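# Close and latch the door without disturbing the taped area

## Task

Push the door fully closed so that its latch catches. When you finish, the only things allowed partly or wholly inside the yellow floor tape are the robot and the door; objects resting on the tape line itself are acceptable. The coffee table must be standing upright at the end. The robot must not tip over or finish leaning. The door has to stay shut on its own, not only while the robot holds it.

## Robot and tools

Robot: a Hello Robot Stretch 4. It has an omni-wheel base, a mast carrying a vertical lift, a single arm that telescopes straight forward, a three-joint wrist (yaw, pitch, roll) and a two-finger gripper. It stands about 1.6 m tall, and no part of the base rim is more than 0.23 m from the base origin. Something may occasionally nudge a loose object during the session.

Frames: the base frame sits on the floor under the base centre, with x forward, y to the left and z up. The odometry frame is where the base frame was when the scene began. hand_pose is reported in the base frame and marks the point midway between the fingers, 0.015 m back from the tips. The printed value can be a little wrong. With all wrist joints at zero, the hand axes line up with the base axes.

execute_actions(actions, cameras): actions is a list holding one action or nothing. An empty list simply reports state and images. An action may contain "base", "joints", or both, plus optional "pace" and "contact_limits". Alternatively it may be {"end_of_arm": "enable_torque"} by itself, which powers back up any wrist or gripper motor that shut off; the motor then holds its current spot. All motions in one action start together and may finish at different times. No action runs more than 15 s.
- base: exactly one relative move, measured from the last reported base state. translate_m (metres, -2 to 2, positive forward) drives straight ahead. strafe_m (metres, -2 to 2, positive left) moves sideways without turning. rotate_rad (radians, -3.2 to 3.2, positive counter-clockwise seen from above) turns in place.
- joints: absolute targets keyed by name. lift_m 0 to 1.2. arm_m 0 to 0.55 (extension). wrist_yaw_rad -1.134 to 4.276 (0 points forward, positive turns left, 3.14 is folded back; above 3.4 the arm may obstruct). wrist_pitch_rad -1.117 to 4.259 (0 level, 1.57 pointing down). wrist_roll_rad -1.117 to 4.259 (0 puts the fingers at equal height; positive turns clockwise when viewed from behind the gripper). gripper_m 0 to 0.08, the finger gap. Completion tolerances: ±0.004 for lift and arm, ±0.02 for yaw and roll, ±0.05 for pitch, ±0.002 for the gripper. Joint targets outside these ranges get clipped and the result notes it. Unknown keys or other invalid values cause the entire call to be rejected with no motion.
- pace: "slow", "default", "fast" or "max". Base speeds are 0.1/0.3/0.4/0.6 m/s and turn rates 1/2/3/4 rad/s. With the lift above 0.2, both speeds are reduced further, down to 0.3 m/s and 1 rad/s at lift 1.2.
- contact_limits: only {"arm_m": value}, from 0 (gentlest) to 0.75 (firmest), default 0.5. This sets how hard the arm may press before it halts.
- cameras: a list drawn from head_camera, head_left_camera, head_right_camera, wrist_camera and all. If omitted or null you get all of them; [] gives none.
A joint or base left out of an action may still be driving toward its previous target without the status showing it.

wait(seconds): 0 to 10 s with no new command, then reports state and images.
zoom_image(camera, region): enlarges a part of that camera's latest full image. The region is [x0, y0, x1, y1] in pixels, with the origin at the top left, and may be at most 504x504.
finished_scene(scene): pass the current scene number. This is irreversible and it reports success. Only call it once the door is latched and everything is settled. Replying with no tool call ends the session.

Cameras: head_camera is on top of the mast and points forward and downward; turn the base to aim it. head_left_camera and head_right_camera are fisheyes beside it that look down more steeply and show the base and arm. wrist_camera sits behind the fingers and looks along them, with the fingertips near the bottom of its image. Calibration lines give K, distortion and T_world_to_cam, where world is the base frame; expect small errors, which are larger for the wrist camera.

Result lines: lidar_m gives 12 distances in 30-degree sectors, starting straight ahead and going counter-clockwise (4th left, 7th behind, 10th right). "-" means nothing was seen or the object is closer than 0.25 m. The lidar can miss glass, thin legs and things behind the robot. wrist_depth_mm is a 7x7 grid of median depths, 100 to 2000 mm. base_odometry comes from the wheels only, so slip counts as travel. If turned_by_wheels and turned_by_imu differ by more than about 0.1 rad, the robot probably collided or slipped. base_tilt is in degrees, positive when leaning forward or to the right. motor_effort is a percent of maximum, with the peak in brackets; for wheels, positive means turning right. Statuses: done; off_target (came to rest short of the target, may still be pushing); contact_stop_at_<key> (hit something; that part goes slack); limit_stop_at_<name>, including tilt (leaning more than 6 degrees, so drives go slack) and own_body (self-collision); time_out; torque_fault (a wrist or gripper motor went limp; send enable_torque). A stop reported in one call cancels the remaining calls in that reply. on_its_own lists what happened without being commanded.

Order and tips: to unfold the wrist at the start, send lift_m 0.4 together with wrist_yaw_rad 0. Push the door with a moderate contact limit, and keep the gripper low-to-mid height to avoid tipping. Do not slam the door, hit or push anything hard, or knock over the coffee table. Keep other objects out of the taped area. Never drive or turn while carrying more than 1 kg with the arm out past 0.2. The robot keeps holding its last command while you think.

Each tool is called in YAML: its name, and indented under it one key for each argument.

## Session

execute_actions:
  actions: []

Scene clock: 0.00 s.
base_odometry: x=+0.000 y=+0.000 heading=+0.000 (m, m, rad; odometry frame)
turned_by_wheels: +0.000 (rad since the last result)
turned_by_imu: +0.000 (rad since the last result)
base_tilt: forward=-0.6 right=+0.9 (deg)
lidar_m: 0.78 0.80 1.02 1.18 2.85 1.00 0.86 0.87 0.95 0.86 0.87 0.88
base_status: not commanded
joint_positions: lift_m=+0.132 arm_m=+0.002 wrist_yaw_rad=+3.179 wrist_pitch_rad=+0.008 wrist_roll_rad=+0.006 gripper_m=+0.040
joint_status: not commanded
motor_effort: lift_m=+20 arm_m=+0 wrist_yaw_rad=+2 wrist_pitch_rad=-9 wrist_roll_rad=-1 gripper_m=-1 wheel_0=+0 wheel_1=+0 wheel_2=+0 (%)
hand_pose: x=-0.0432 y=+0.0795 z=+0.3090 quat_wxyz=(-0.019, -0.004, +0.003, +1.000) (m; base frame)
wrist_depth_mm: - 135 1756 1863 1921 - - / - 120 150 1281 1281 1983 - / - 118 143 1808 1499 1983 - / - 129 177 1808 1863 1983 - / 133 174 1756 1808 1863 1921 - / 1098 1366 1366 1366 1281 1229 1182 / 866 931 131 878 117 866 831
pictures: head_camera, head_left_camera, head_right_camera, wrist_camera
Images, in order (width x height): head_camera 420x560, head_left_camera 420x672, head_right_camera 420x672, wrist_camera 616x392.

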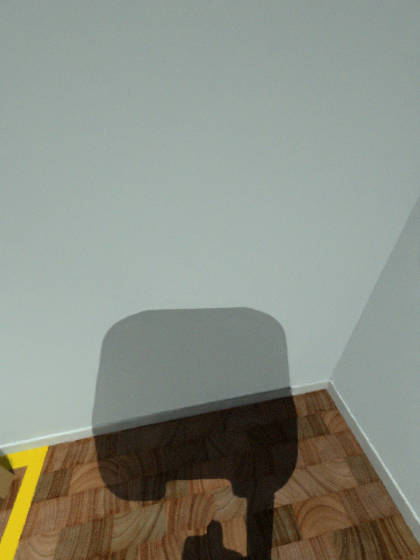

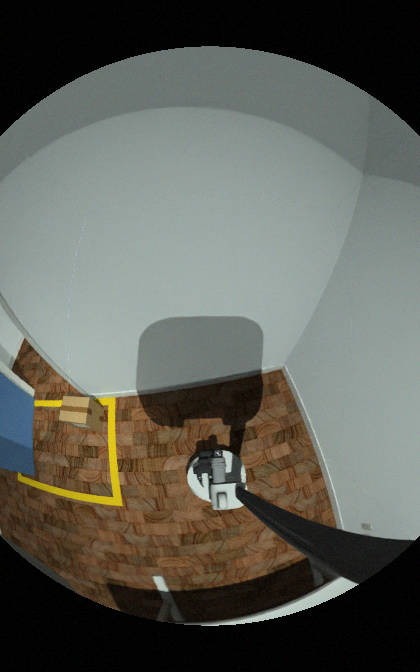

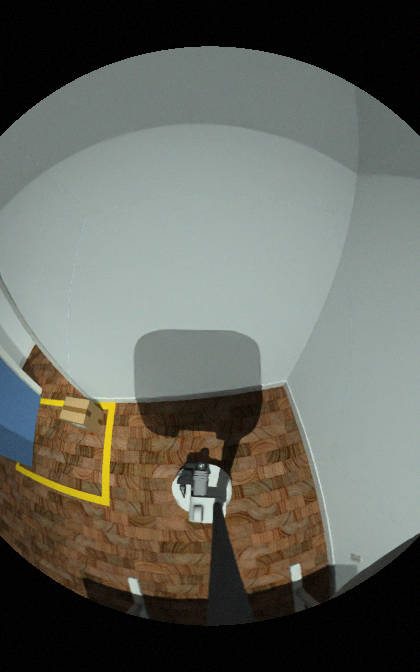

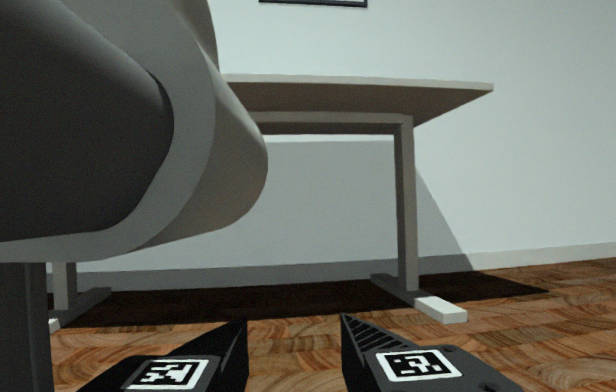

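execute_actions:
  actions:
    - {"base":{"rotate_rad":1.5}}
  cameras: ["head_camera","head_left_camera"]

Scene clock: 2.83 s.
base_odometry: x=+0.000 y=+0.000 heading=+1.500 (m, m, rad; odometry frame)
turned_by_wheels: +1.500 (rad since the last result)
turned_by_imu: +1.495 (rad since the last result)
base_tilt: forward=-0.6 right=+0.9 (deg)
lidar_m: 1.06 1.84 1.01 0.86 0.88 1.01 0.84 0.87 0.92 0.79 0.80 0.94
base_status: done
joint_positions: lift_m=+0.132 arm_m=+0.002 wrist_yaw_rad=+3.179 wrist_pitch_rad=+0.008 wrist_roll_rad=+0.006 gripper_m=+0.040
joint_status: not commanded
motor_effort: lift_m=+20(20) arm_m=-1(1) wrist_yaw_rad=+2(2) wrist_pitch_rad=-9(9) wrist_roll_rad=+0(1) gripper_m=+0(0) wheel_0=-1(4) wheel_1=-1(1) wheel_2=-1(9) (%)
hand_pose: x=-0.0432 y=+0.0795 z=+0.3090 quat_wxyz=(-0.019, -0.004, +0.003, +1.000) (m; base frame)
wrist_depth_mm: - 134 1008 1060 1118 1205 1229 / - 121 150 1042 1118 1182 1229 / - 118 143 1042 1098 1182 1229 / - 129 177 1025 1098 1160 1229 / 133 174 976 1042 1098 1160 1229 / 891 931 976 1025 1078 1118 1182 / 854 891 131 866 117 878 831
pictures: head_camera, head_left_camera
Images, in order (width x height): head_camera 420x560, head_left_camera 420x672.

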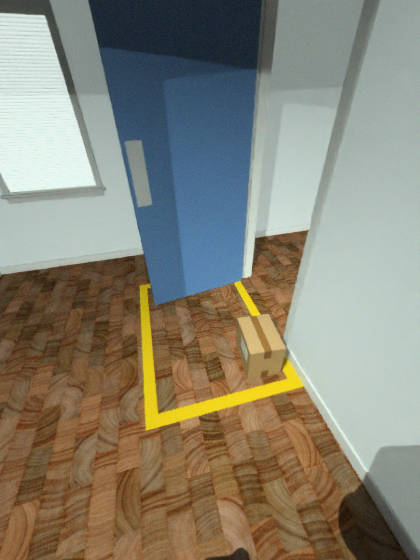

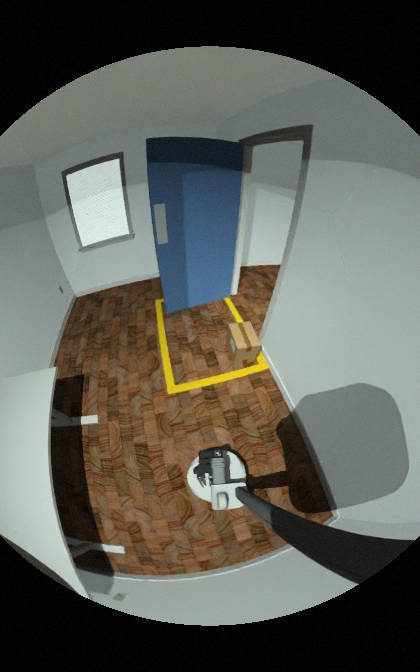

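zoom_image:
  camera: "head_camera"
  region: [110, 220, 330, 440]

execute_actions:
  actions:
    - {"base":{"rotate_rad":0.205}}
  cameras: []

execute_actions:
  actions:
    - {"base":{"translate_m":1.0},"pace":"max"}
  cameras: ["head_camera","head_left_camera","head_right_camera"]

Region (110, 220, 330, 440) of head_camera's 420x560 image, scaled by 2.291, with more detail than that image has.

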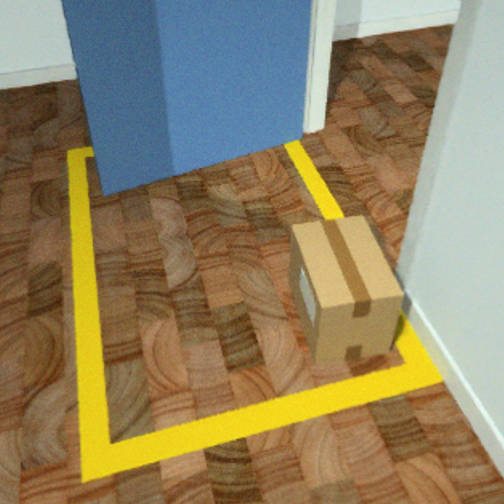

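Scene clock: 7.00 s.
base_odometry: x=+0.000 y=+0.000 heading=+1.705 (m, m, rad; odometry frame)
turned_by_wheels: +0.205 (rad since the last result)
turned_by_imu: +0.204 (rad since the last result)
base_tilt: forward=-0.6 right=+1.0 (deg)
lidar_m: 1.84 2.46 0.91 0.85 0.89 0.92 0.86 0.89 0.84 0.79 0.81 1.03
base_status: done
joint_positions: lift_m=+0.132 arm_m=+0.002 wrist_yaw_rad=+3.179 wrist_pitch_rad=+0.008 wrist_roll_rad=+0.006 gripper_m=+0.040
joint_status: not commanded
motor_effort: lift_m=+19(19) arm_m=-1(1) wrist_yaw_rad=+0(1) wrist_pitch_rad=-8(9) wrist_roll_rad=-1(1) gripper_m=+0(0) wheel_0=+1(6) wheel_1=+1(6) wheel_2=+1(5) (%)
hand_pose: x=-0.0432 y=+0.0795 z=+0.3090 quat_wxyz=(-0.019, -0.004, +0.003, +1.000) (m; base frame)
wrist_depth_mm: - 134 991 1008 1025 1025 1025 / - 121 150 1008 1008 1008 1008 / - 118 143 991 1008 1008 1008 / - 129 177 991 991 1008 1008 / 133 174 1008 991 991 1008 1008 / 976 991 976 991 1008 976 991 / 854 946 131 878 117 866 831
pictures: none
No camera images: the call's "cameras" was empty. Leave "cameras" out to get every camera's image.

Scene clock: 10.23 s.
base_odometry: x=-0.134 y=+0.991 heading=+1.705 (m, m, rad; odometry frame)
turned_by_wheels: +0.000 (rad since the last result)
turned_by_imu: -0.001 (rad since the last result)
base_tilt: forward=-0.6 right=+0.9 (deg)
lidar_m: 0.82 1.88 1.78 0.95 0.95 1.30 1.88 1.14 0.78 0.42 0.46 0.93
base_status: done
joint_positions: lift_m=+0.132 arm_m=+0.002 wrist_yaw_rad=+3.179 wrist_pitch_rad=+0.008 wrist_roll_rad=+0.006 gripper_m=+0.040
joint_status: not commanded
motor_effort: lift_m=+20(19) arm_m=-1(1) wrist_yaw_rad=+1(1) wrist_pitch_rad=-8(8) wrist_roll_rad=-1(1) gripper_m=+0(0) wheel_0=-1(7) wheel_1=-1(8) wheel_2=-1(15) (%)
hand_pose: x=-0.0432 y=+0.0795 z=+0.3090 quat_wxyz=(-0.019, -0.004, +0.003, +1.000) (m; base frame)
wrist_depth_mm: - 134 - - - - - / - 120 150 - - - - / - 118 143 - - - 1708 / - 129 177 - - - - / 133 174 1983 1983 - - 1661 / 1098 1366 1397 1366 1308 1255 1205 / 854 931 131 866 117 866 831
pictures: head_camera, head_left_camera, head_right_camera
Images, in order (width x height): head_camera 420x560, head_left_camera 420x672, head_right_camera 420x672.

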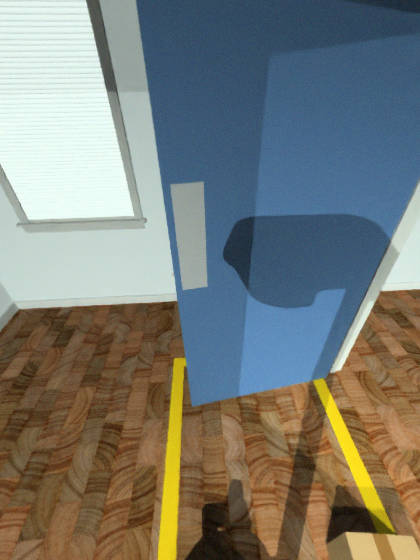

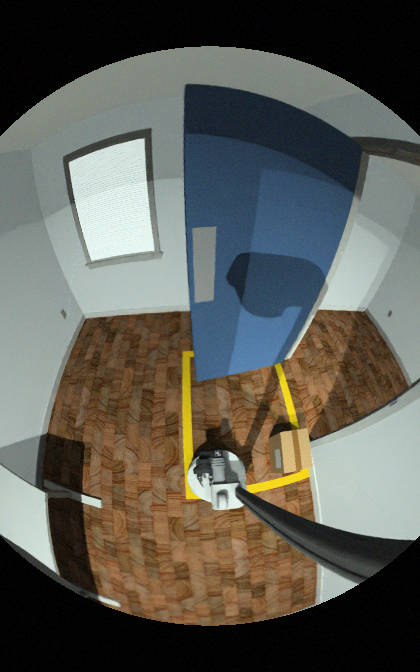

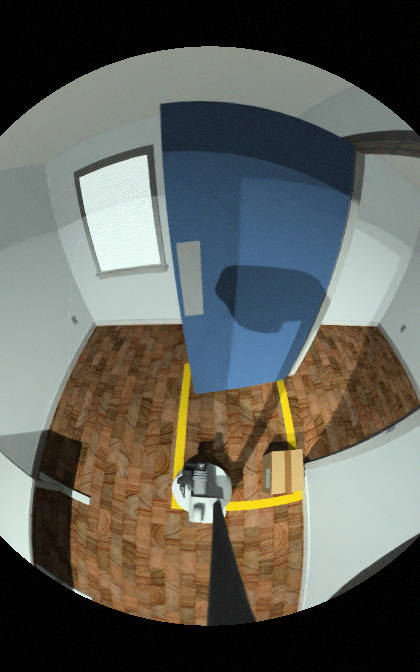

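execute_actions:
  actions:
    - {"base":{"translate_m":0.52},"pace":"fast"}
  cameras: []

execute_actions:
  actions:
    - {"base":{"strafe_m":-0.53},"pace":"fast"}
  cameras: ["head_right_camera","wrist_camera"]

Scene clock: 14.17 s.
base_odometry: x=-0.203 y=+1.506 heading=+1.705 (m, m, rad; odometry frame)
turned_by_wheels: +0.000 (rad since the last result)
turned_by_imu: -0.002 (rad since the last result)
base_tilt: forward=-0.6 right=+0.9 (deg)
lidar_m: 0.32 0.30 1.79 1.69 1.17 1.31 2.40 0.60 0.50 3.00 0.61 0.36
base_status: done
joint_positions: lift_m=+0.132 arm_m=+0.002 wrist_yaw_rad=+3.179 wrist_pitch_rad=+0.008 wrist_roll_rad=+0.006 gripper_m=+0.040
joint_status: not commanded
motor_effort: lift_m=+20(20) arm_m=-1(1) wrist_yaw_rad=+1(1) wrist_pitch_rad=-8(8) wrist_roll_rad=+1(2) gripper_m=+0(0) wheel_0=-1(6) wheel_1=-1(4) wheel_2=-1(11) (%)
hand_pose: x=-0.0432 y=+0.0795 z=+0.3090 quat_wxyz=(-0.019, -0.004, +0.003, +1.000) (m; base frame)
wrist_depth_mm: - 135 - - - - - / - 121 150 - - - - / - 118 143 - - - - / - 129 177 - - - - / 133 174 - - - - - / 1118 1366 1397 1366 1308 1255 1205 / 854 946 131 878 117 866 831
pictures: none
No camera images: the call's "cameras" was empty. Leave "cameras" out to get every camera's image.

Scene clock: 16.73 s.
base_odometry: x=+0.322 y=+1.577 heading=+1.705 (m, m, rad; odometry frame)
turned_by_wheels: +0.000 (rad since the last result)
turned_by_imu: -0.001 (rad since the last result)
base_tilt: forward=-0.6 right=+0.9 (deg)
lidar_m: 0.41 0.41 0.50 2.25 1.60 2.01 0.25 0.25 0.50 2.48 1.97 0.46
base_status: done
joint_positions: lift_m=+0.132 arm_m=+0.002 wrist_yaw_rad=+3.179 wrist_pitch_rad=+0.008 wrist_roll_rad=+0.006 gripper_m=+0.040
joint_status: not commanded
motor_effort: lift_m=+20(20) arm_m=-1(1) wrist_yaw_rad=+1(2) wrist_pitch_rad=-9(9) wrist_roll_rad=-2(2) gripper_m=+0(0) wheel_0=-1(11) wheel_1=+0(11) wheel_2=-1(1) (%)
hand_pose: x=-0.0432 y=+0.0795 z=+0.3090 quat_wxyz=(-0.019, -0.004, +0.003, +1.000) (m; base frame)
wrist_depth_mm: - 135 1618 - - - - / - 121 150 - - - - / - 118 143 - - - - / - 129 177 - - - - / 133 174 1042 - - - - / 368 366 359 492 1308 1255 1182 / 368 362 131 353 117 866 831
pictures: head_right_camera, wrist_camera
camera_calibration (this result's frames):
wrist_camera: T_world_to_cam=[[-0.00592002, 0.998246, -0.0589094, -0.0674161], [-0.0140583, -0.0589877, -0.99816, 0.378083], [-0.999884, -0.00508096, 0.0143828, 0.100031], [0, 0, 0, 1]] pos_world=[0.104935, 0.0901084, 0.371977]
Images, in order (width x height): head_right_camera 420x672, wrist_camera 616x392.

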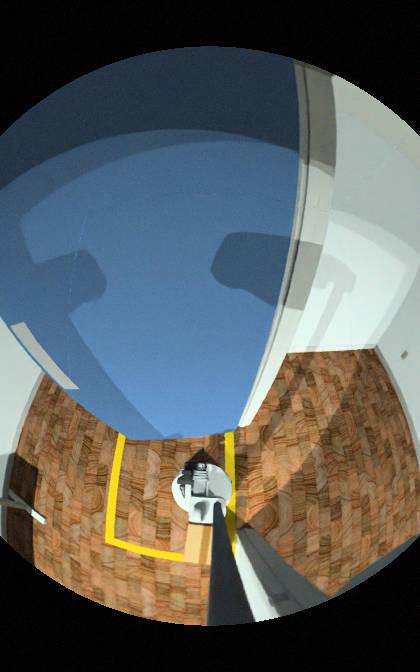

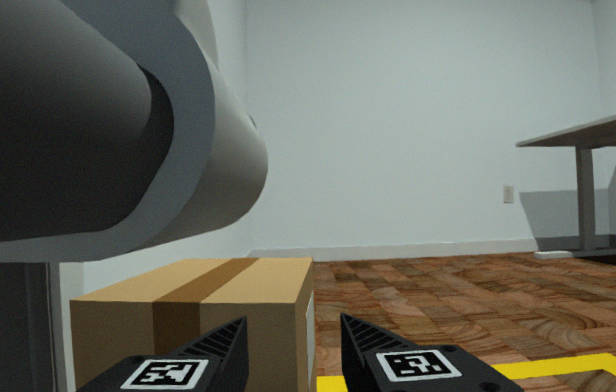

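execute_actions:
  actions:
    - {"base":{"translate_m":-0.62},"pace":"slow"}
  cameras: ["head_right_camera","head_left_camera","wrist_camera"]

Scene clock: 25.00 s.
base_odometry: x=+0.404 y=+0.963 heading=+1.705 (m, m, rad; odometry frame)
turned_by_wheels: +0.000 (rad since the last result)
turned_by_imu: -0.001 (rad since the last result)
base_tilt: forward=-0.6 right=+0.8 (deg)
lidar_m: 1.02 1.04 2.36 1.43 1.49 1.85 0.25 0.25 0.25 0.25 0.25 1.18
base_status: done
joint_positions: lift_m=+0.132 arm_m=+0.002 wrist_yaw_rad=+3.179 wrist_pitch_rad=+0.008 wrist_roll_rad=+0.006 gripper_m=+0.040
joint_status: not commanded
motor_effort: lift_m=+20(20) arm_m=-1(1) wrist_yaw_rad=+0(2) wrist_pitch_rad=-9(8) wrist_roll_rad=-1(0) gripper_m=+0(0) wheel_0=-2(5) wheel_1=-4(6) wheel_2=+7(10) (%)
hand_pose: x=-0.0432 y=+0.0795 z=+0.3090 quat_wxyz=(-0.019, -0.004, +0.003, +1.000) (m; base frame)
wrist_depth_mm: - 135 1708 1863 1921 1863 1863 / - 121 150 1921 1921 1921 1921 / - 118 143 1921 1863 1921 1863 / - 129 177 1808 1921 1863 1921 / 133 174 1397 1863 1863 1863 1921 / 285 340 342 1255 1308 1229 1205 / 277 291 130 353 117 866 842
pictures: head_left_camera, head_right_camera, wrist_camera
camera_calibration (this result's frames):
wrist_camera: T_world_to_cam=[[-0.00592002, 0.998246, -0.0589095, -0.0674161], [-0.0140582, -0.0589878, -0.99816, 0.378083], [-0.999884, -0.00508096, 0.0143828, 0.100031], [0, 0, 0, 1]] pos_world=[0.104935, 0.0901084, 0.371977]
Images, in order (width x height): head_left_camera 420x672, head_right_camera 420x672, wrist_camera 616x392.

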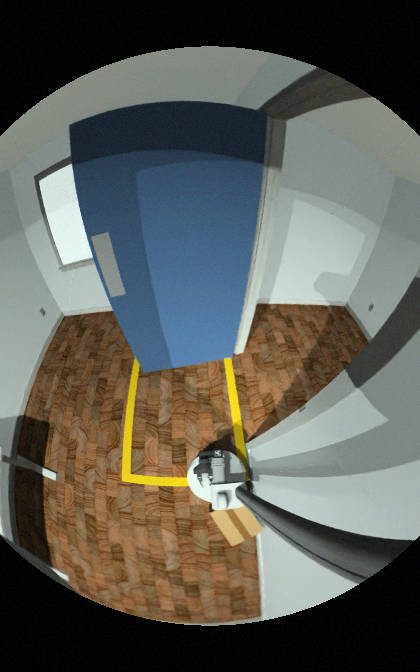

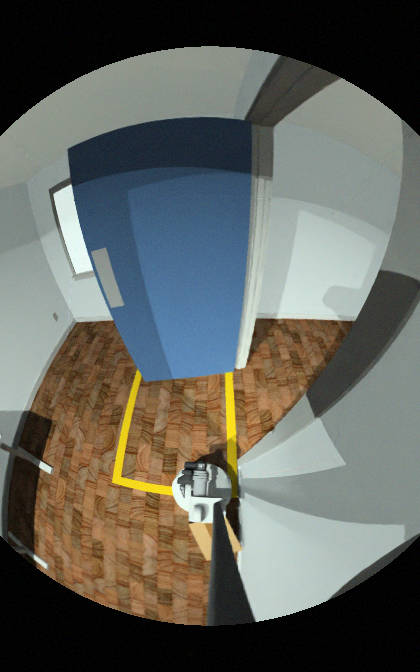

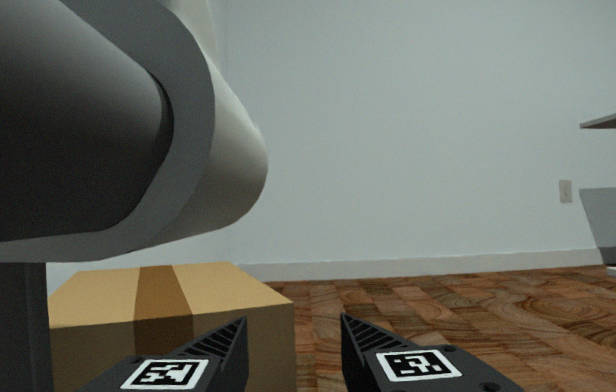

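execute_actions:
  actions:
    - {"base":{"strafe_m":0.95},"pace":"max"}
  cameras: ["head_right_camera"]

execute_actions:
  actions:
    - {"base":{"translate_m":1.25},"pace":"max"}
  cameras: []

execute_actions:
  actions:
    - {"base":{"rotate_rad":-1.571},"pace":"fast"}
  cameras: ["head_right_camera","head_camera"]

Scene clock: 29.27 s.
base_odometry: x=-0.537 y=+0.836 heading=+1.705 (m, m, rad; odometry frame)
turned_by_wheels: +0.000 (rad since the last result)
turned_by_imu: -0.001 (rad since the last result)
base_tilt: forward=-0.6 right=+0.9 (deg)
lidar_m: 1.88 1.85 1.32 0.52 0.52 0.69 1.78 1.77 0.91 0.92 1.55 0.96
base_status: done
joint_positions: lift_m=+0.132 arm_m=+0.002 wrist_yaw_rad=+3.179 wrist_pitch_rad=+0.008 wrist_roll_rad=+0.006 gripper_m=+0.040
joint_status: not commanded
motor_effort: lift_m=+20(20) arm_m=-1(1) wrist_yaw_rad=+1(1) wrist_pitch_rad=-8(8) wrist_roll_rad=+0(1) gripper_m=+0(0) wheel_0=+0(11) wheel_1=+0(10) wheel_2=+1(6) (%)
hand_pose: x=-0.0432 y=+0.0795 z=+0.3090 quat_wxyz=(-0.019, -0.004, +0.003, +1.000) (m; base frame)
wrist_depth_mm: - 134 1921 1921 1921 1921 732 / - 121 150 1921 1863 1042 1008 / - 118 143 1921 1921 1921 1618 / - 129 177 1863 1863 1863 1708 / 133 174 1921 1921 1863 1863 1618 / 1118 1397 1366 1366 1308 1255 1182 / 854 931 131 866 117 866 831
pictures: head_right_camera
Images, in order (width x height): head_right_camera 420x672.

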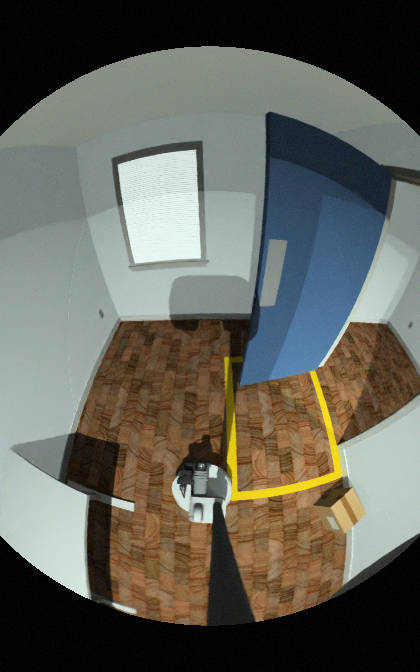

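Scene clock: 32.90 s.
base_odometry: x=-0.704 y=+2.075 heading=+1.704 (m, m, rad; odometry frame)
turned_by_wheels: +0.000 (rad since the last result)
turned_by_imu: -0.001 (rad since the last result)
base_tilt: forward=-0.5 right=+0.8 (deg)
lidar_m: 0.62 0.66 0.89 1.31 1.37 1.48 1.99 0.41 0.35 0.68 1.00 0.72
base_status: done
joint_positions: lift_m=+0.132 arm_m=+0.002 wrist_yaw_rad=+3.179 wrist_pitch_rad=+0.008 wrist_roll_rad=+0.006 gripper_m=+0.040
joint_status: not commanded
motor_effort: lift_m=+20(19) arm_m=+0(1) wrist_yaw_rad=+0(1) wrist_pitch_rad=-8(9) wrist_roll_rad=-1(1) gripper_m=+0(0) wheel_0=-1(7) wheel_1=-1(7) wheel_2=+1(15) (%)
hand_pose: x=-0.0432 y=+0.0795 z=+0.3090 quat_wxyz=(-0.019, -0.004, +0.003, +1.000) (m; base frame)
wrist_depth_mm: - 134 - - - - 1756 / - 120 150 - - - 1756 / - 117 143 - - 1708 1661 / - 129 177 - - - 1756 / 133 174 - - - - 1661 / 1098 1366 1397 1336 1308 1255 1182 / 854 931 131 866 117 866 831
pictures: none
No camera images: the call's "cameras" was empty. Leave "cameras" out to get every camera's image.

Scene clock: 34.63 s.
base_odometry: x=-0.704 y=+2.075 heading=+0.133 (m, m, rad; odometry frame)
turned_by_wheels: -1.571 (rad since the last result)
turned_by_imu: -1.568 (rad since the last result)
base_tilt: forward=-0.7 right=+0.9 (deg)
lidar_m: 0.67 0.99 0.70 0.64 0.67 0.94 1.31 1.37 1.46 1.92 0.41 0.34
base_status: done
joint_positions: lift_m=+0.132 arm_m=+0.002 wrist_yaw_rad=+3.179 wrist_pitch_rad=+0.008 wrist_roll_rad=+0.006 gripper_m=+0.040
joint_status: not commanded
motor_effort: lift_m=+20(20) arm_m=-1(1) wrist_yaw_rad=+0(0) wrist_pitch_rad=-9(9) wrist_roll_rad=+0(0) gripper_m=+0(0) wheel_0=+0(4) wheel_1=-1(11) wheel_2=+0(7) (%)
hand_pose: x=-0.0432 y=+0.0795 z=+0.3090 quat_wxyz=(-0.019, -0.004, +0.003, +1.000) (m; base frame)
wrist_depth_mm: - 135 1430 1464 1464 1229 866 / - 121 150 1430 1430 1255 891 / - 118 143 1430 1464 1255 878 / - 130 177 1430 1464 1281 891 / 133 174 1430 1430 1430 1281 891 / 1118 1366 1397 1366 1308 1138 904 / 854 946 130 866 117 866 809
pictures: head_camera, head_right_camera
Images, in order (width x height): head_camera 420x560, head_right_camera 420x672.

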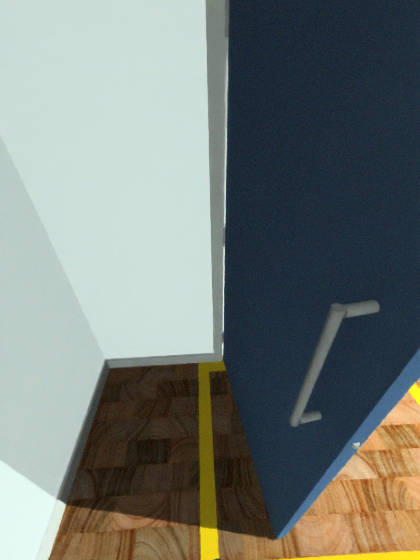

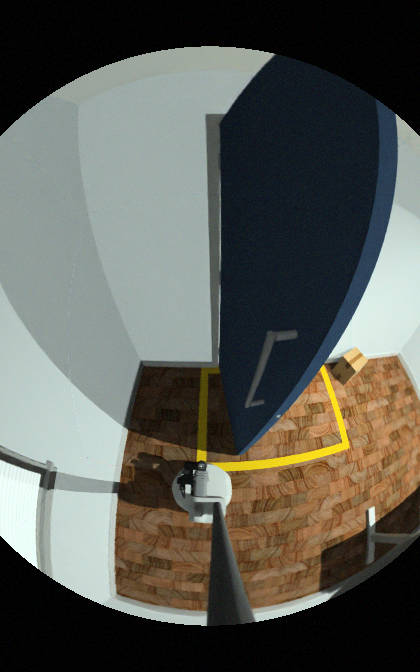

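execute_actions:
  actions:
    - {"base":{"translate_m":0.72}}
  cameras: ["head_right_camera"]

execute_actions:
  actions:
    - {"base":{"strafe_m":-0.65},"pace":"slow"}
  cameras: ["head_right_camera"]

Scene clock: 40.33 s.
base_odometry: x=+0.010 y=+2.171 heading=+0.133 (m, m, rad; odometry frame)
turned_by_wheels: +0.000 (rad since the last result)
turned_by_imu: -0.002 (rad since the last result)
base_tilt: forward=-0.6 right=+0.8 (deg)
lidar_m: 0.37 0.46 0.63 0.69 0.70 1.00 2.02 0.42 0.25 0.25 - 0.25
base_status: done
joint_positions: lift_m=+0.132 arm_m=+0.002 wrist_yaw_rad=+3.179 wrist_pitch_rad=+0.008 wrist_roll_rad=+0.006 gripper_m=+0.040
joint_status: not commanded
motor_effort: lift_m=+19(20) arm_m=-1(1) wrist_yaw_rad=-1(1) wrist_pitch_rad=-9(8) wrist_roll_rad=-1(1) gripper_m=+0(0) wheel_0=+0(8) wheel_1=+1(2) wheel_2=+0(8) (%)
hand_pose: x=-0.0432 y=+0.0795 z=+0.3090 quat_wxyz=(-0.019, -0.004, +0.003, +1.000) (m; base frame)
wrist_depth_mm: - 135 - - - 1229 891 / - 121 150 - - 1255 917 / - 118 143 - - 1308 904 / - 129 176 - - 1336 917 / 133 174 - - - 1336 917 / 1098 1366 1366 1336 1308 1138 931 / 854 946 131 866 117 866 831
pictures: head_right_camera
Images, in order (width x height): head_right_camera 420x672.

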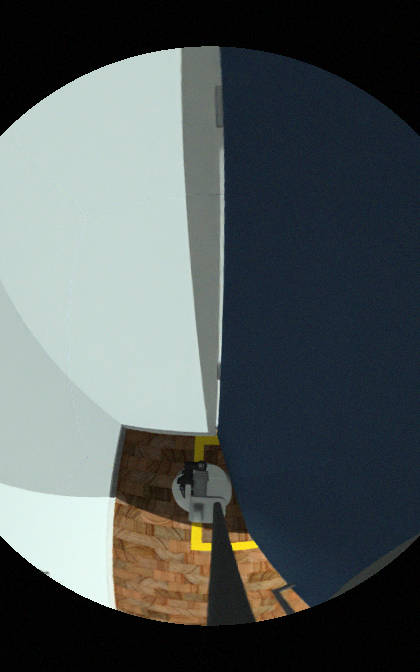

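Scene clock: 47.97 s.
base_odometry: x=+0.096 y=+1.526 heading=+0.133 (m, m, rad; odometry frame)
turned_by_wheels: +0.000 (rad since the last result)
turned_by_imu: +0.000 (rad since the last result)
base_tilt: forward=-0.6 right=+0.8 (deg)
lidar_m: 0.25 0.25 0.53 1.33 1.40 1.85 2.00 1.43 1.70 0.84 0.25 -
base_status: done
joint_positions: lift_m=+0.132 arm_m=+0.002 wrist_yaw_rad=+3.179 wrist_pitch_rad=+0.008 wrist_roll_rad=+0.006 gripper_m=+0.040
joint_status: not commanded
motor_effort: lift_m=+20(19) arm_m=-1(1) wrist_yaw_rad=+2(0) wrist_pitch_rad=-9(8) wrist_roll_rad=-1(0) gripper_m=+0(0) wheel_0=+0(12) wheel_1=+1(9) wheel_2=+0(3) (%)
hand_pose: x=-0.0432 y=+0.0795 z=+0.3090 quat_wxyz=(-0.019, -0.004, +0.003, +1.000) (m; base frame)
wrist_depth_mm: - 134 - - - - 1808 / - 121 150 - - - 1756 / - 118 143 - - - 1808 / - 129 177 - - - 1808 / 133 174 - - - - 1756 / 1118 1397 1366 1366 1308 1255 1182 / 854 931 131 878 117 866 831
pictures: head_right_camera
Images, in order (width x height): head_right_camera 420x672.

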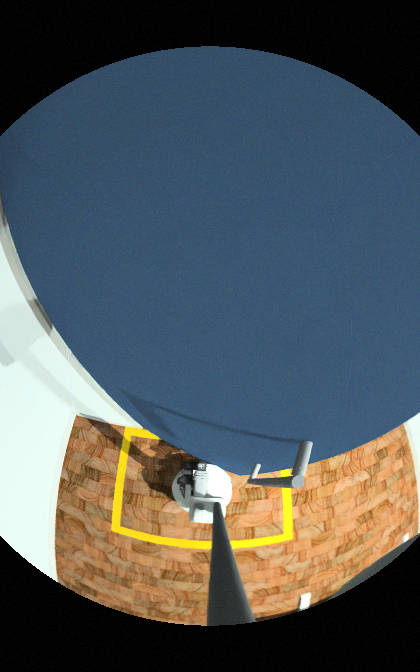

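execute_actions:
  actions:
    - {"base":{"rotate_rad":1.571},"pace":"fast"}
  cameras: []

execute_actions:
  actions:
    - {"base":{"strafe_m":-0.27},"pace":"slow"}
  cameras: ["head_right_camera","wrist_camera"]

Scene clock: 50.80 s.
base_odometry: x=+0.096 y=+1.526 heading=+1.704 (m, m, rad; odometry frame)
turned_by_wheels: +1.571 (rad since the last result)
turned_by_imu: +1.566 (rad since the last result)
base_tilt: forward=-0.6 right=+0.9 (deg)
lidar_m: 1.31 1.40 1.85 2.01 1.42 1.71 0.83 0.25 - 0.25 0.26 0.57
base_status: done
joint_positions: lift_m=+0.132 arm_m=+0.002 wrist_yaw_rad=+3.179 wrist_pitch_rad=+0.008 wrist_roll_rad=+0.006 gripper_m=+0.040
joint_status: not commanded
motor_effort: lift_m=+20(20) arm_m=-1(1) wrist_yaw_rad=-1(1) wrist_pitch_rad=-8(9) wrist_roll_rad=-1(1) gripper_m=-1(0) wheel_0=-1(6) wheel_1=+1(8) wheel_2=+0(12) (%)
hand_pose: x=-0.0431 y=+0.0795 z=+0.3090 quat_wxyz=(-0.019, -0.004, +0.003, +1.000) (m; base frame)
wrist_depth_mm: - 134 - - - - - / - 121 150 - - - - / - 118 143 - - - - / - 129 177 - - - - / 133 174 - - - - - / 336 878 946 1366 1308 1255 1182 / 334 384 131 866 117 878 831
pictures: none
No camera images: the call's "cameras" was empty. Leave "cameras" out to get every camera's image.

Scene clock: 54.63 s.
base_odometry: x=+0.364 y=+1.562 heading=+1.704 (m, m, rad; odometry frame)
turned_by_wheels: +0.000 (rad since the last result)
turned_by_imu: -0.001 (rad since the last result)
base_tilt: forward=-0.6 right=+0.9 (deg)
lidar_m: 0.72 1.41 1.84 2.28 1.66 2.07 0.73 0.27 0.25 - 0.25 0.25
base_status: done
joint_positions: lift_m=+0.132 arm_m=+0.002 wrist_yaw_rad=+3.179 wrist_pitch_rad=+0.008 wrist_roll_rad=+0.006 gripper_m=+0.040
joint_status: not commanded
motor_effort: lift_m=+20(20) arm_m=-1(1) wrist_yaw_rad=+1(1) wrist_pitch_rad=-8(8) wrist_roll_rad=-2(1) gripper_m=+0(0) wheel_0=+0(8) wheel_1=+0(8) wheel_2=-1(0) (%)
hand_pose: x=-0.0431 y=+0.0795 z=+0.3090 quat_wxyz=(-0.019, -0.004, +0.003, +1.000) (m; base frame)
wrist_depth_mm: - 135 1430 - - - - / - 121 150 - - - - / - 118 143 - - - - / - 129 177 - - - - / 133 174 976 976 - - - / 404 634 891 917 1308 1255 1182 / 397 512 131 866 117 866 842
pictures: head_right_camera, wrist_camera
camera_calibration (this result's frames):
wrist_camera: T_world_to_cam=[[-0.0060039, 0.998245, -0.0589097, -0.0674012], [-0.0140632, -0.0589892, -0.99816, 0.378085], [-0.999883, -0.00516439, 0.0143927, 0.100071], [0, 0, 0, 1]] pos_world=[0.104972, 0.0901027, 0.371979]
Images, in order (width x height): head_right_camera 420x672, wrist_camera 616x392.

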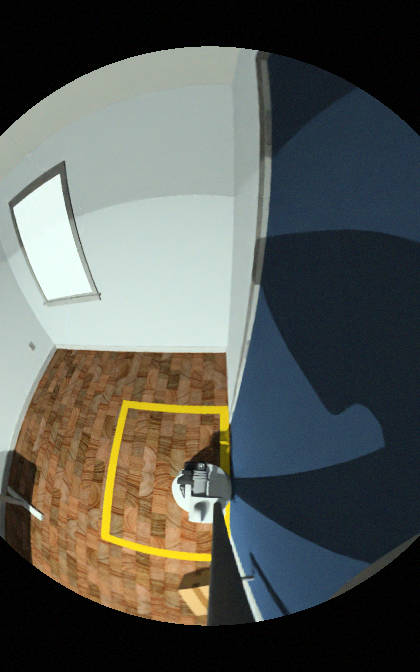

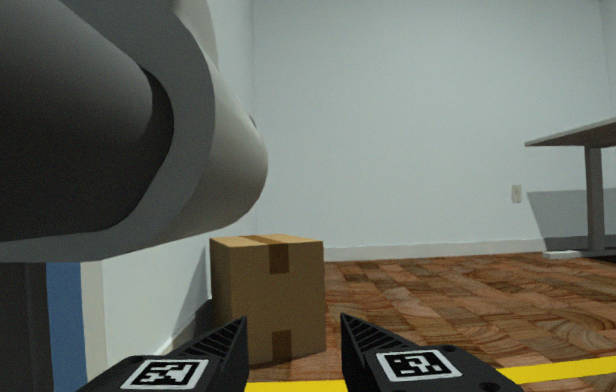

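No resistance yet; push a bit more.

execute_actions:
  actions:
    - {"base":{"strafe_m":-0.03},"pace":"slow"}
  cameras: ["head_right_camera","wrist_camera"]

Scene clock: 56.60 s.
base_odometry: x=+0.377 y=+1.560 heading=+1.727 (m, m, rad; odometry frame)
turned_by_wheels: +0.023 (rad since the last result)
turned_by_imu: +0.027 (rad since the last result)
base_tilt: forward=-0.6 right=+1.0 (deg)
lidar_m: 0.75 1.41 1.93 2.29 1.66 2.20 0.74 0.26 0.25 - 0.25 0.28
base_status: strafe_m contact_stop (by the wheels' count: -0.013 of -0.030)
joint_positions: lift_m=+0.132 arm_m=+0.002 wrist_yaw_rad=+3.179 wrist_pitch_rad=+0.008 wrist_roll_rad=+0.006 gripper_m=+0.040
joint_status: not commanded
on_its_own: the wheels are slack since a contact_stop
motor_effort: lift_m=+20(20) arm_m=-1(1) wrist_yaw_rad=-1(0) wrist_pitch_rad=-9(8) wrist_roll_rad=+0(1) gripper_m=+0(0) wheel_0=+0(34) wheel_1=+0(21) wheel_2=+0(7) (%)
hand_pose: x=-0.0431 y=+0.0795 z=+0.3090 quat_wxyz=(-0.019, -0.004, +0.003, +1.000) (m; base frame)
wrist_depth_mm: - 135 1229 - - - - / - 121 150 - - - - / - 118 143 - - - - / - 129 176 - - - - / 133 174 991 931 - - - / 402 580 866 904 1308 1229 1182 / 397 473 131 878 117 866 831
pictures: head_right_camera, wrist_camera
camera_calibration (this result's frames):
wrist_camera: T_world_to_cam=[[-0.00596096, 0.998246, -0.0589088, -0.0674089], [-0.0140398, -0.0589876, -0.99816, 0.378082], [-0.999884, -0.00512293, 0.0143668, 0.10008], [0, 0, 0, 1]] pos_world=[0.104974, 0.0901055, 0.371977]
Images, in order (width x height): head_right_camera 420x672, wrist_camera 616x392.

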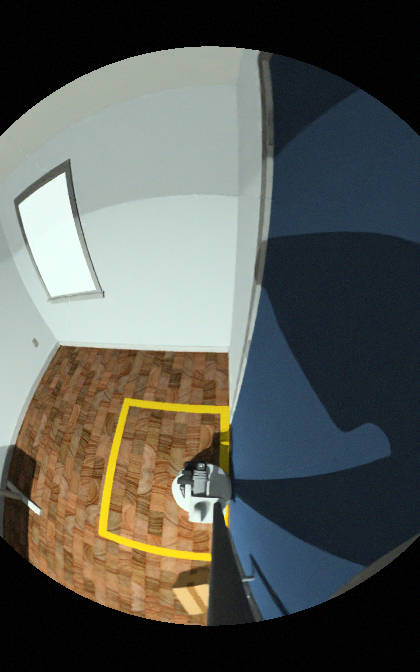

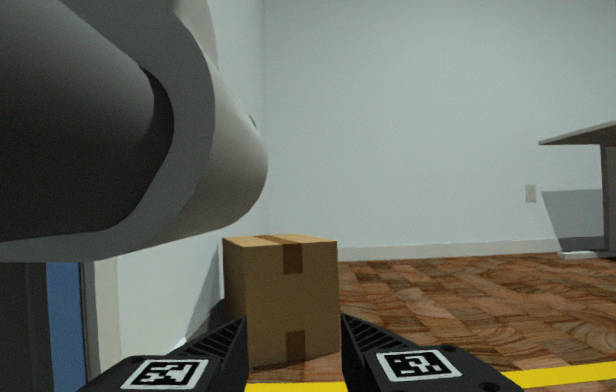

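execute_actions:
  actions:
    - {"base":{"strafe_m":0.2},"pace":"fast"}
  cameras: []

execute_actions:
  actions:
    - {"base":{"rotate_rad":-2.4},"pace":"fast"}
  cameras: ["head_left_camera","head_camera"]

Scene clock: 59.47 s.
base_odometry: x=+0.179 y=+1.529 heading=+1.727 (m, m, rad; odometry frame)
turned_by_wheels: +0.000 (rad since the last result)
turned_by_imu: -0.001 (rad since the last result)
base_tilt: forward=-0.6 right=+0.9 (deg)
lidar_m: 1.34 1.42 1.94 2.08 1.47 1.90 0.80 0.54 0.39 0.37 0.40 0.53
base_status: done
joint_positions: lift_m=+0.132 arm_m=+0.002 wrist_yaw_rad=+3.179 wrist_pitch_rad=+0.008 wrist_roll_rad=+0.006 gripper_m=+0.040
joint_status: not commanded
motor_effort: lift_m=+20(20) arm_m=-1(1) wrist_yaw_rad=+0(1) wrist_pitch_rad=-9(8) wrist_roll_rad=-1(0) gripper_m=+0(0) wheel_0=-1(8) wheel_1=+1(10) wheel_2=+0(1) (%)
hand_pose: x=-0.0431 y=+0.0795 z=+0.3090 quat_wxyz=(-0.019, -0.004, +0.003, +1.000) (m; base frame)
wrist_depth_mm: - 135 - - - - - / - 120 150 - - - - / - 118 143 - - - - / - 129 177 - - - - / 133 174 917 - - - - / 676 917 904 1336 1308 1255 1205 / 668 820 131 878 117 866 831
pictures: none
No camera images: the call's "cameras" was empty. Leave "cameras" out to get every camera's image.

Scene clock: 61.53 s.
base_odometry: x=+0.179 y=+1.529 heading=-0.673 (m, m, rad; odometry frame)
turned_by_wheels: -2.400 (rad since the last result)
turned_by_imu: -2.394 (rad since the last result)
base_tilt: forward=-0.6 right=+0.9 (deg)
lidar_m: 0.42 0.37 0.37 0.44 0.72 1.36 1.54 2.10 1.50 1.51 2.35 0.78
base_status: done
joint_positions: lift_m=+0.132 arm_m=+0.002 wrist_yaw_rad=+3.178 wrist_pitch_rad=+0.008 wrist_roll_rad=+0.006 gripper_m=+0.040
joint_status: not commanded
motor_effort: lift_m=+19(19) arm_m=-1(1) wrist_yaw_rad=-1(1) wrist_pitch_rad=-9(9) wrist_roll_rad=-1(1) gripper_m=+0(0) wheel_0=+0(7) wheel_1=+1(16) wheel_2=-1(9) (%)
hand_pose: x=-0.0431 y=+0.0795 z=+0.3090 quat_wxyz=(-0.018, -0.004, +0.003, +1.000) (m; base frame)
wrist_depth_mm: - 134 - 1921 1576 1336 1182 / - 121 150 1921 1576 1336 1160 / - 118 143 1921 1576 1366 1160 / - 129 177 1921 1576 1336 1182 / 133 174 - 1921 1576 1336 1160 / 1098 1397 1366 1366 1308 1229 1138 / 854 946 131 866 117 866 831
pictures: head_camera, head_left_camera
Images, in order (width x height): head_camera 420x560, head_left_camera 420x672.

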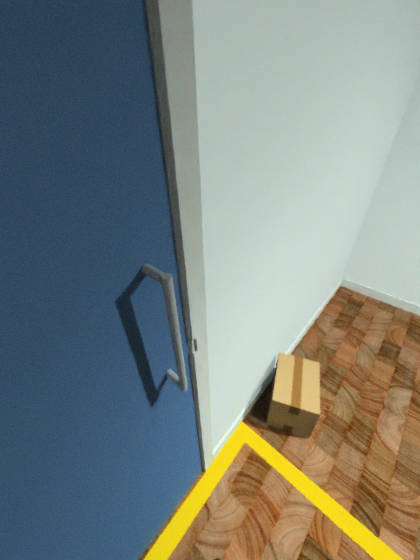

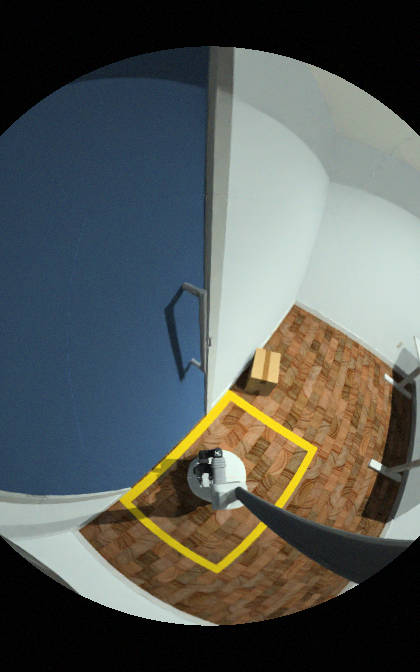

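zoom_image:
  camera: "head_left_camera"
  region: [100, 390, 240, 520]

zoom_image:
  camera: "head_camera"
  region: [130, 320, 270, 560]

Region (100, 390, 240, 520) of head_left_camera's 420x672 image, scaled by 3.600, with more detail than that image has; it fills the top 468 rows of this view, and the rest is white.

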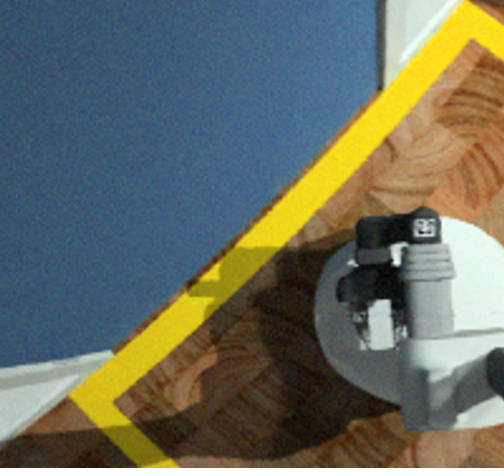

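Region (130, 320, 270, 560) of head_camera's 420x560 image, scaled by 2.100, with more detail than that image has; it fills the left 294 columns of this view, and the rest is white.

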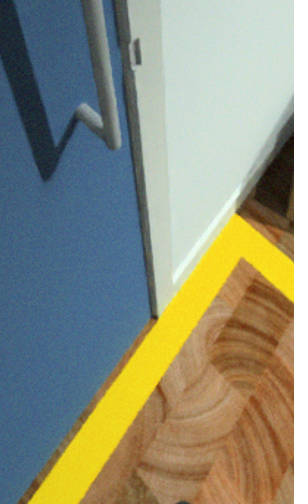

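The door is parallel to the tape, so it's fully shut.

finished_scene:
  scene: 1

The scene is finished: the task was done.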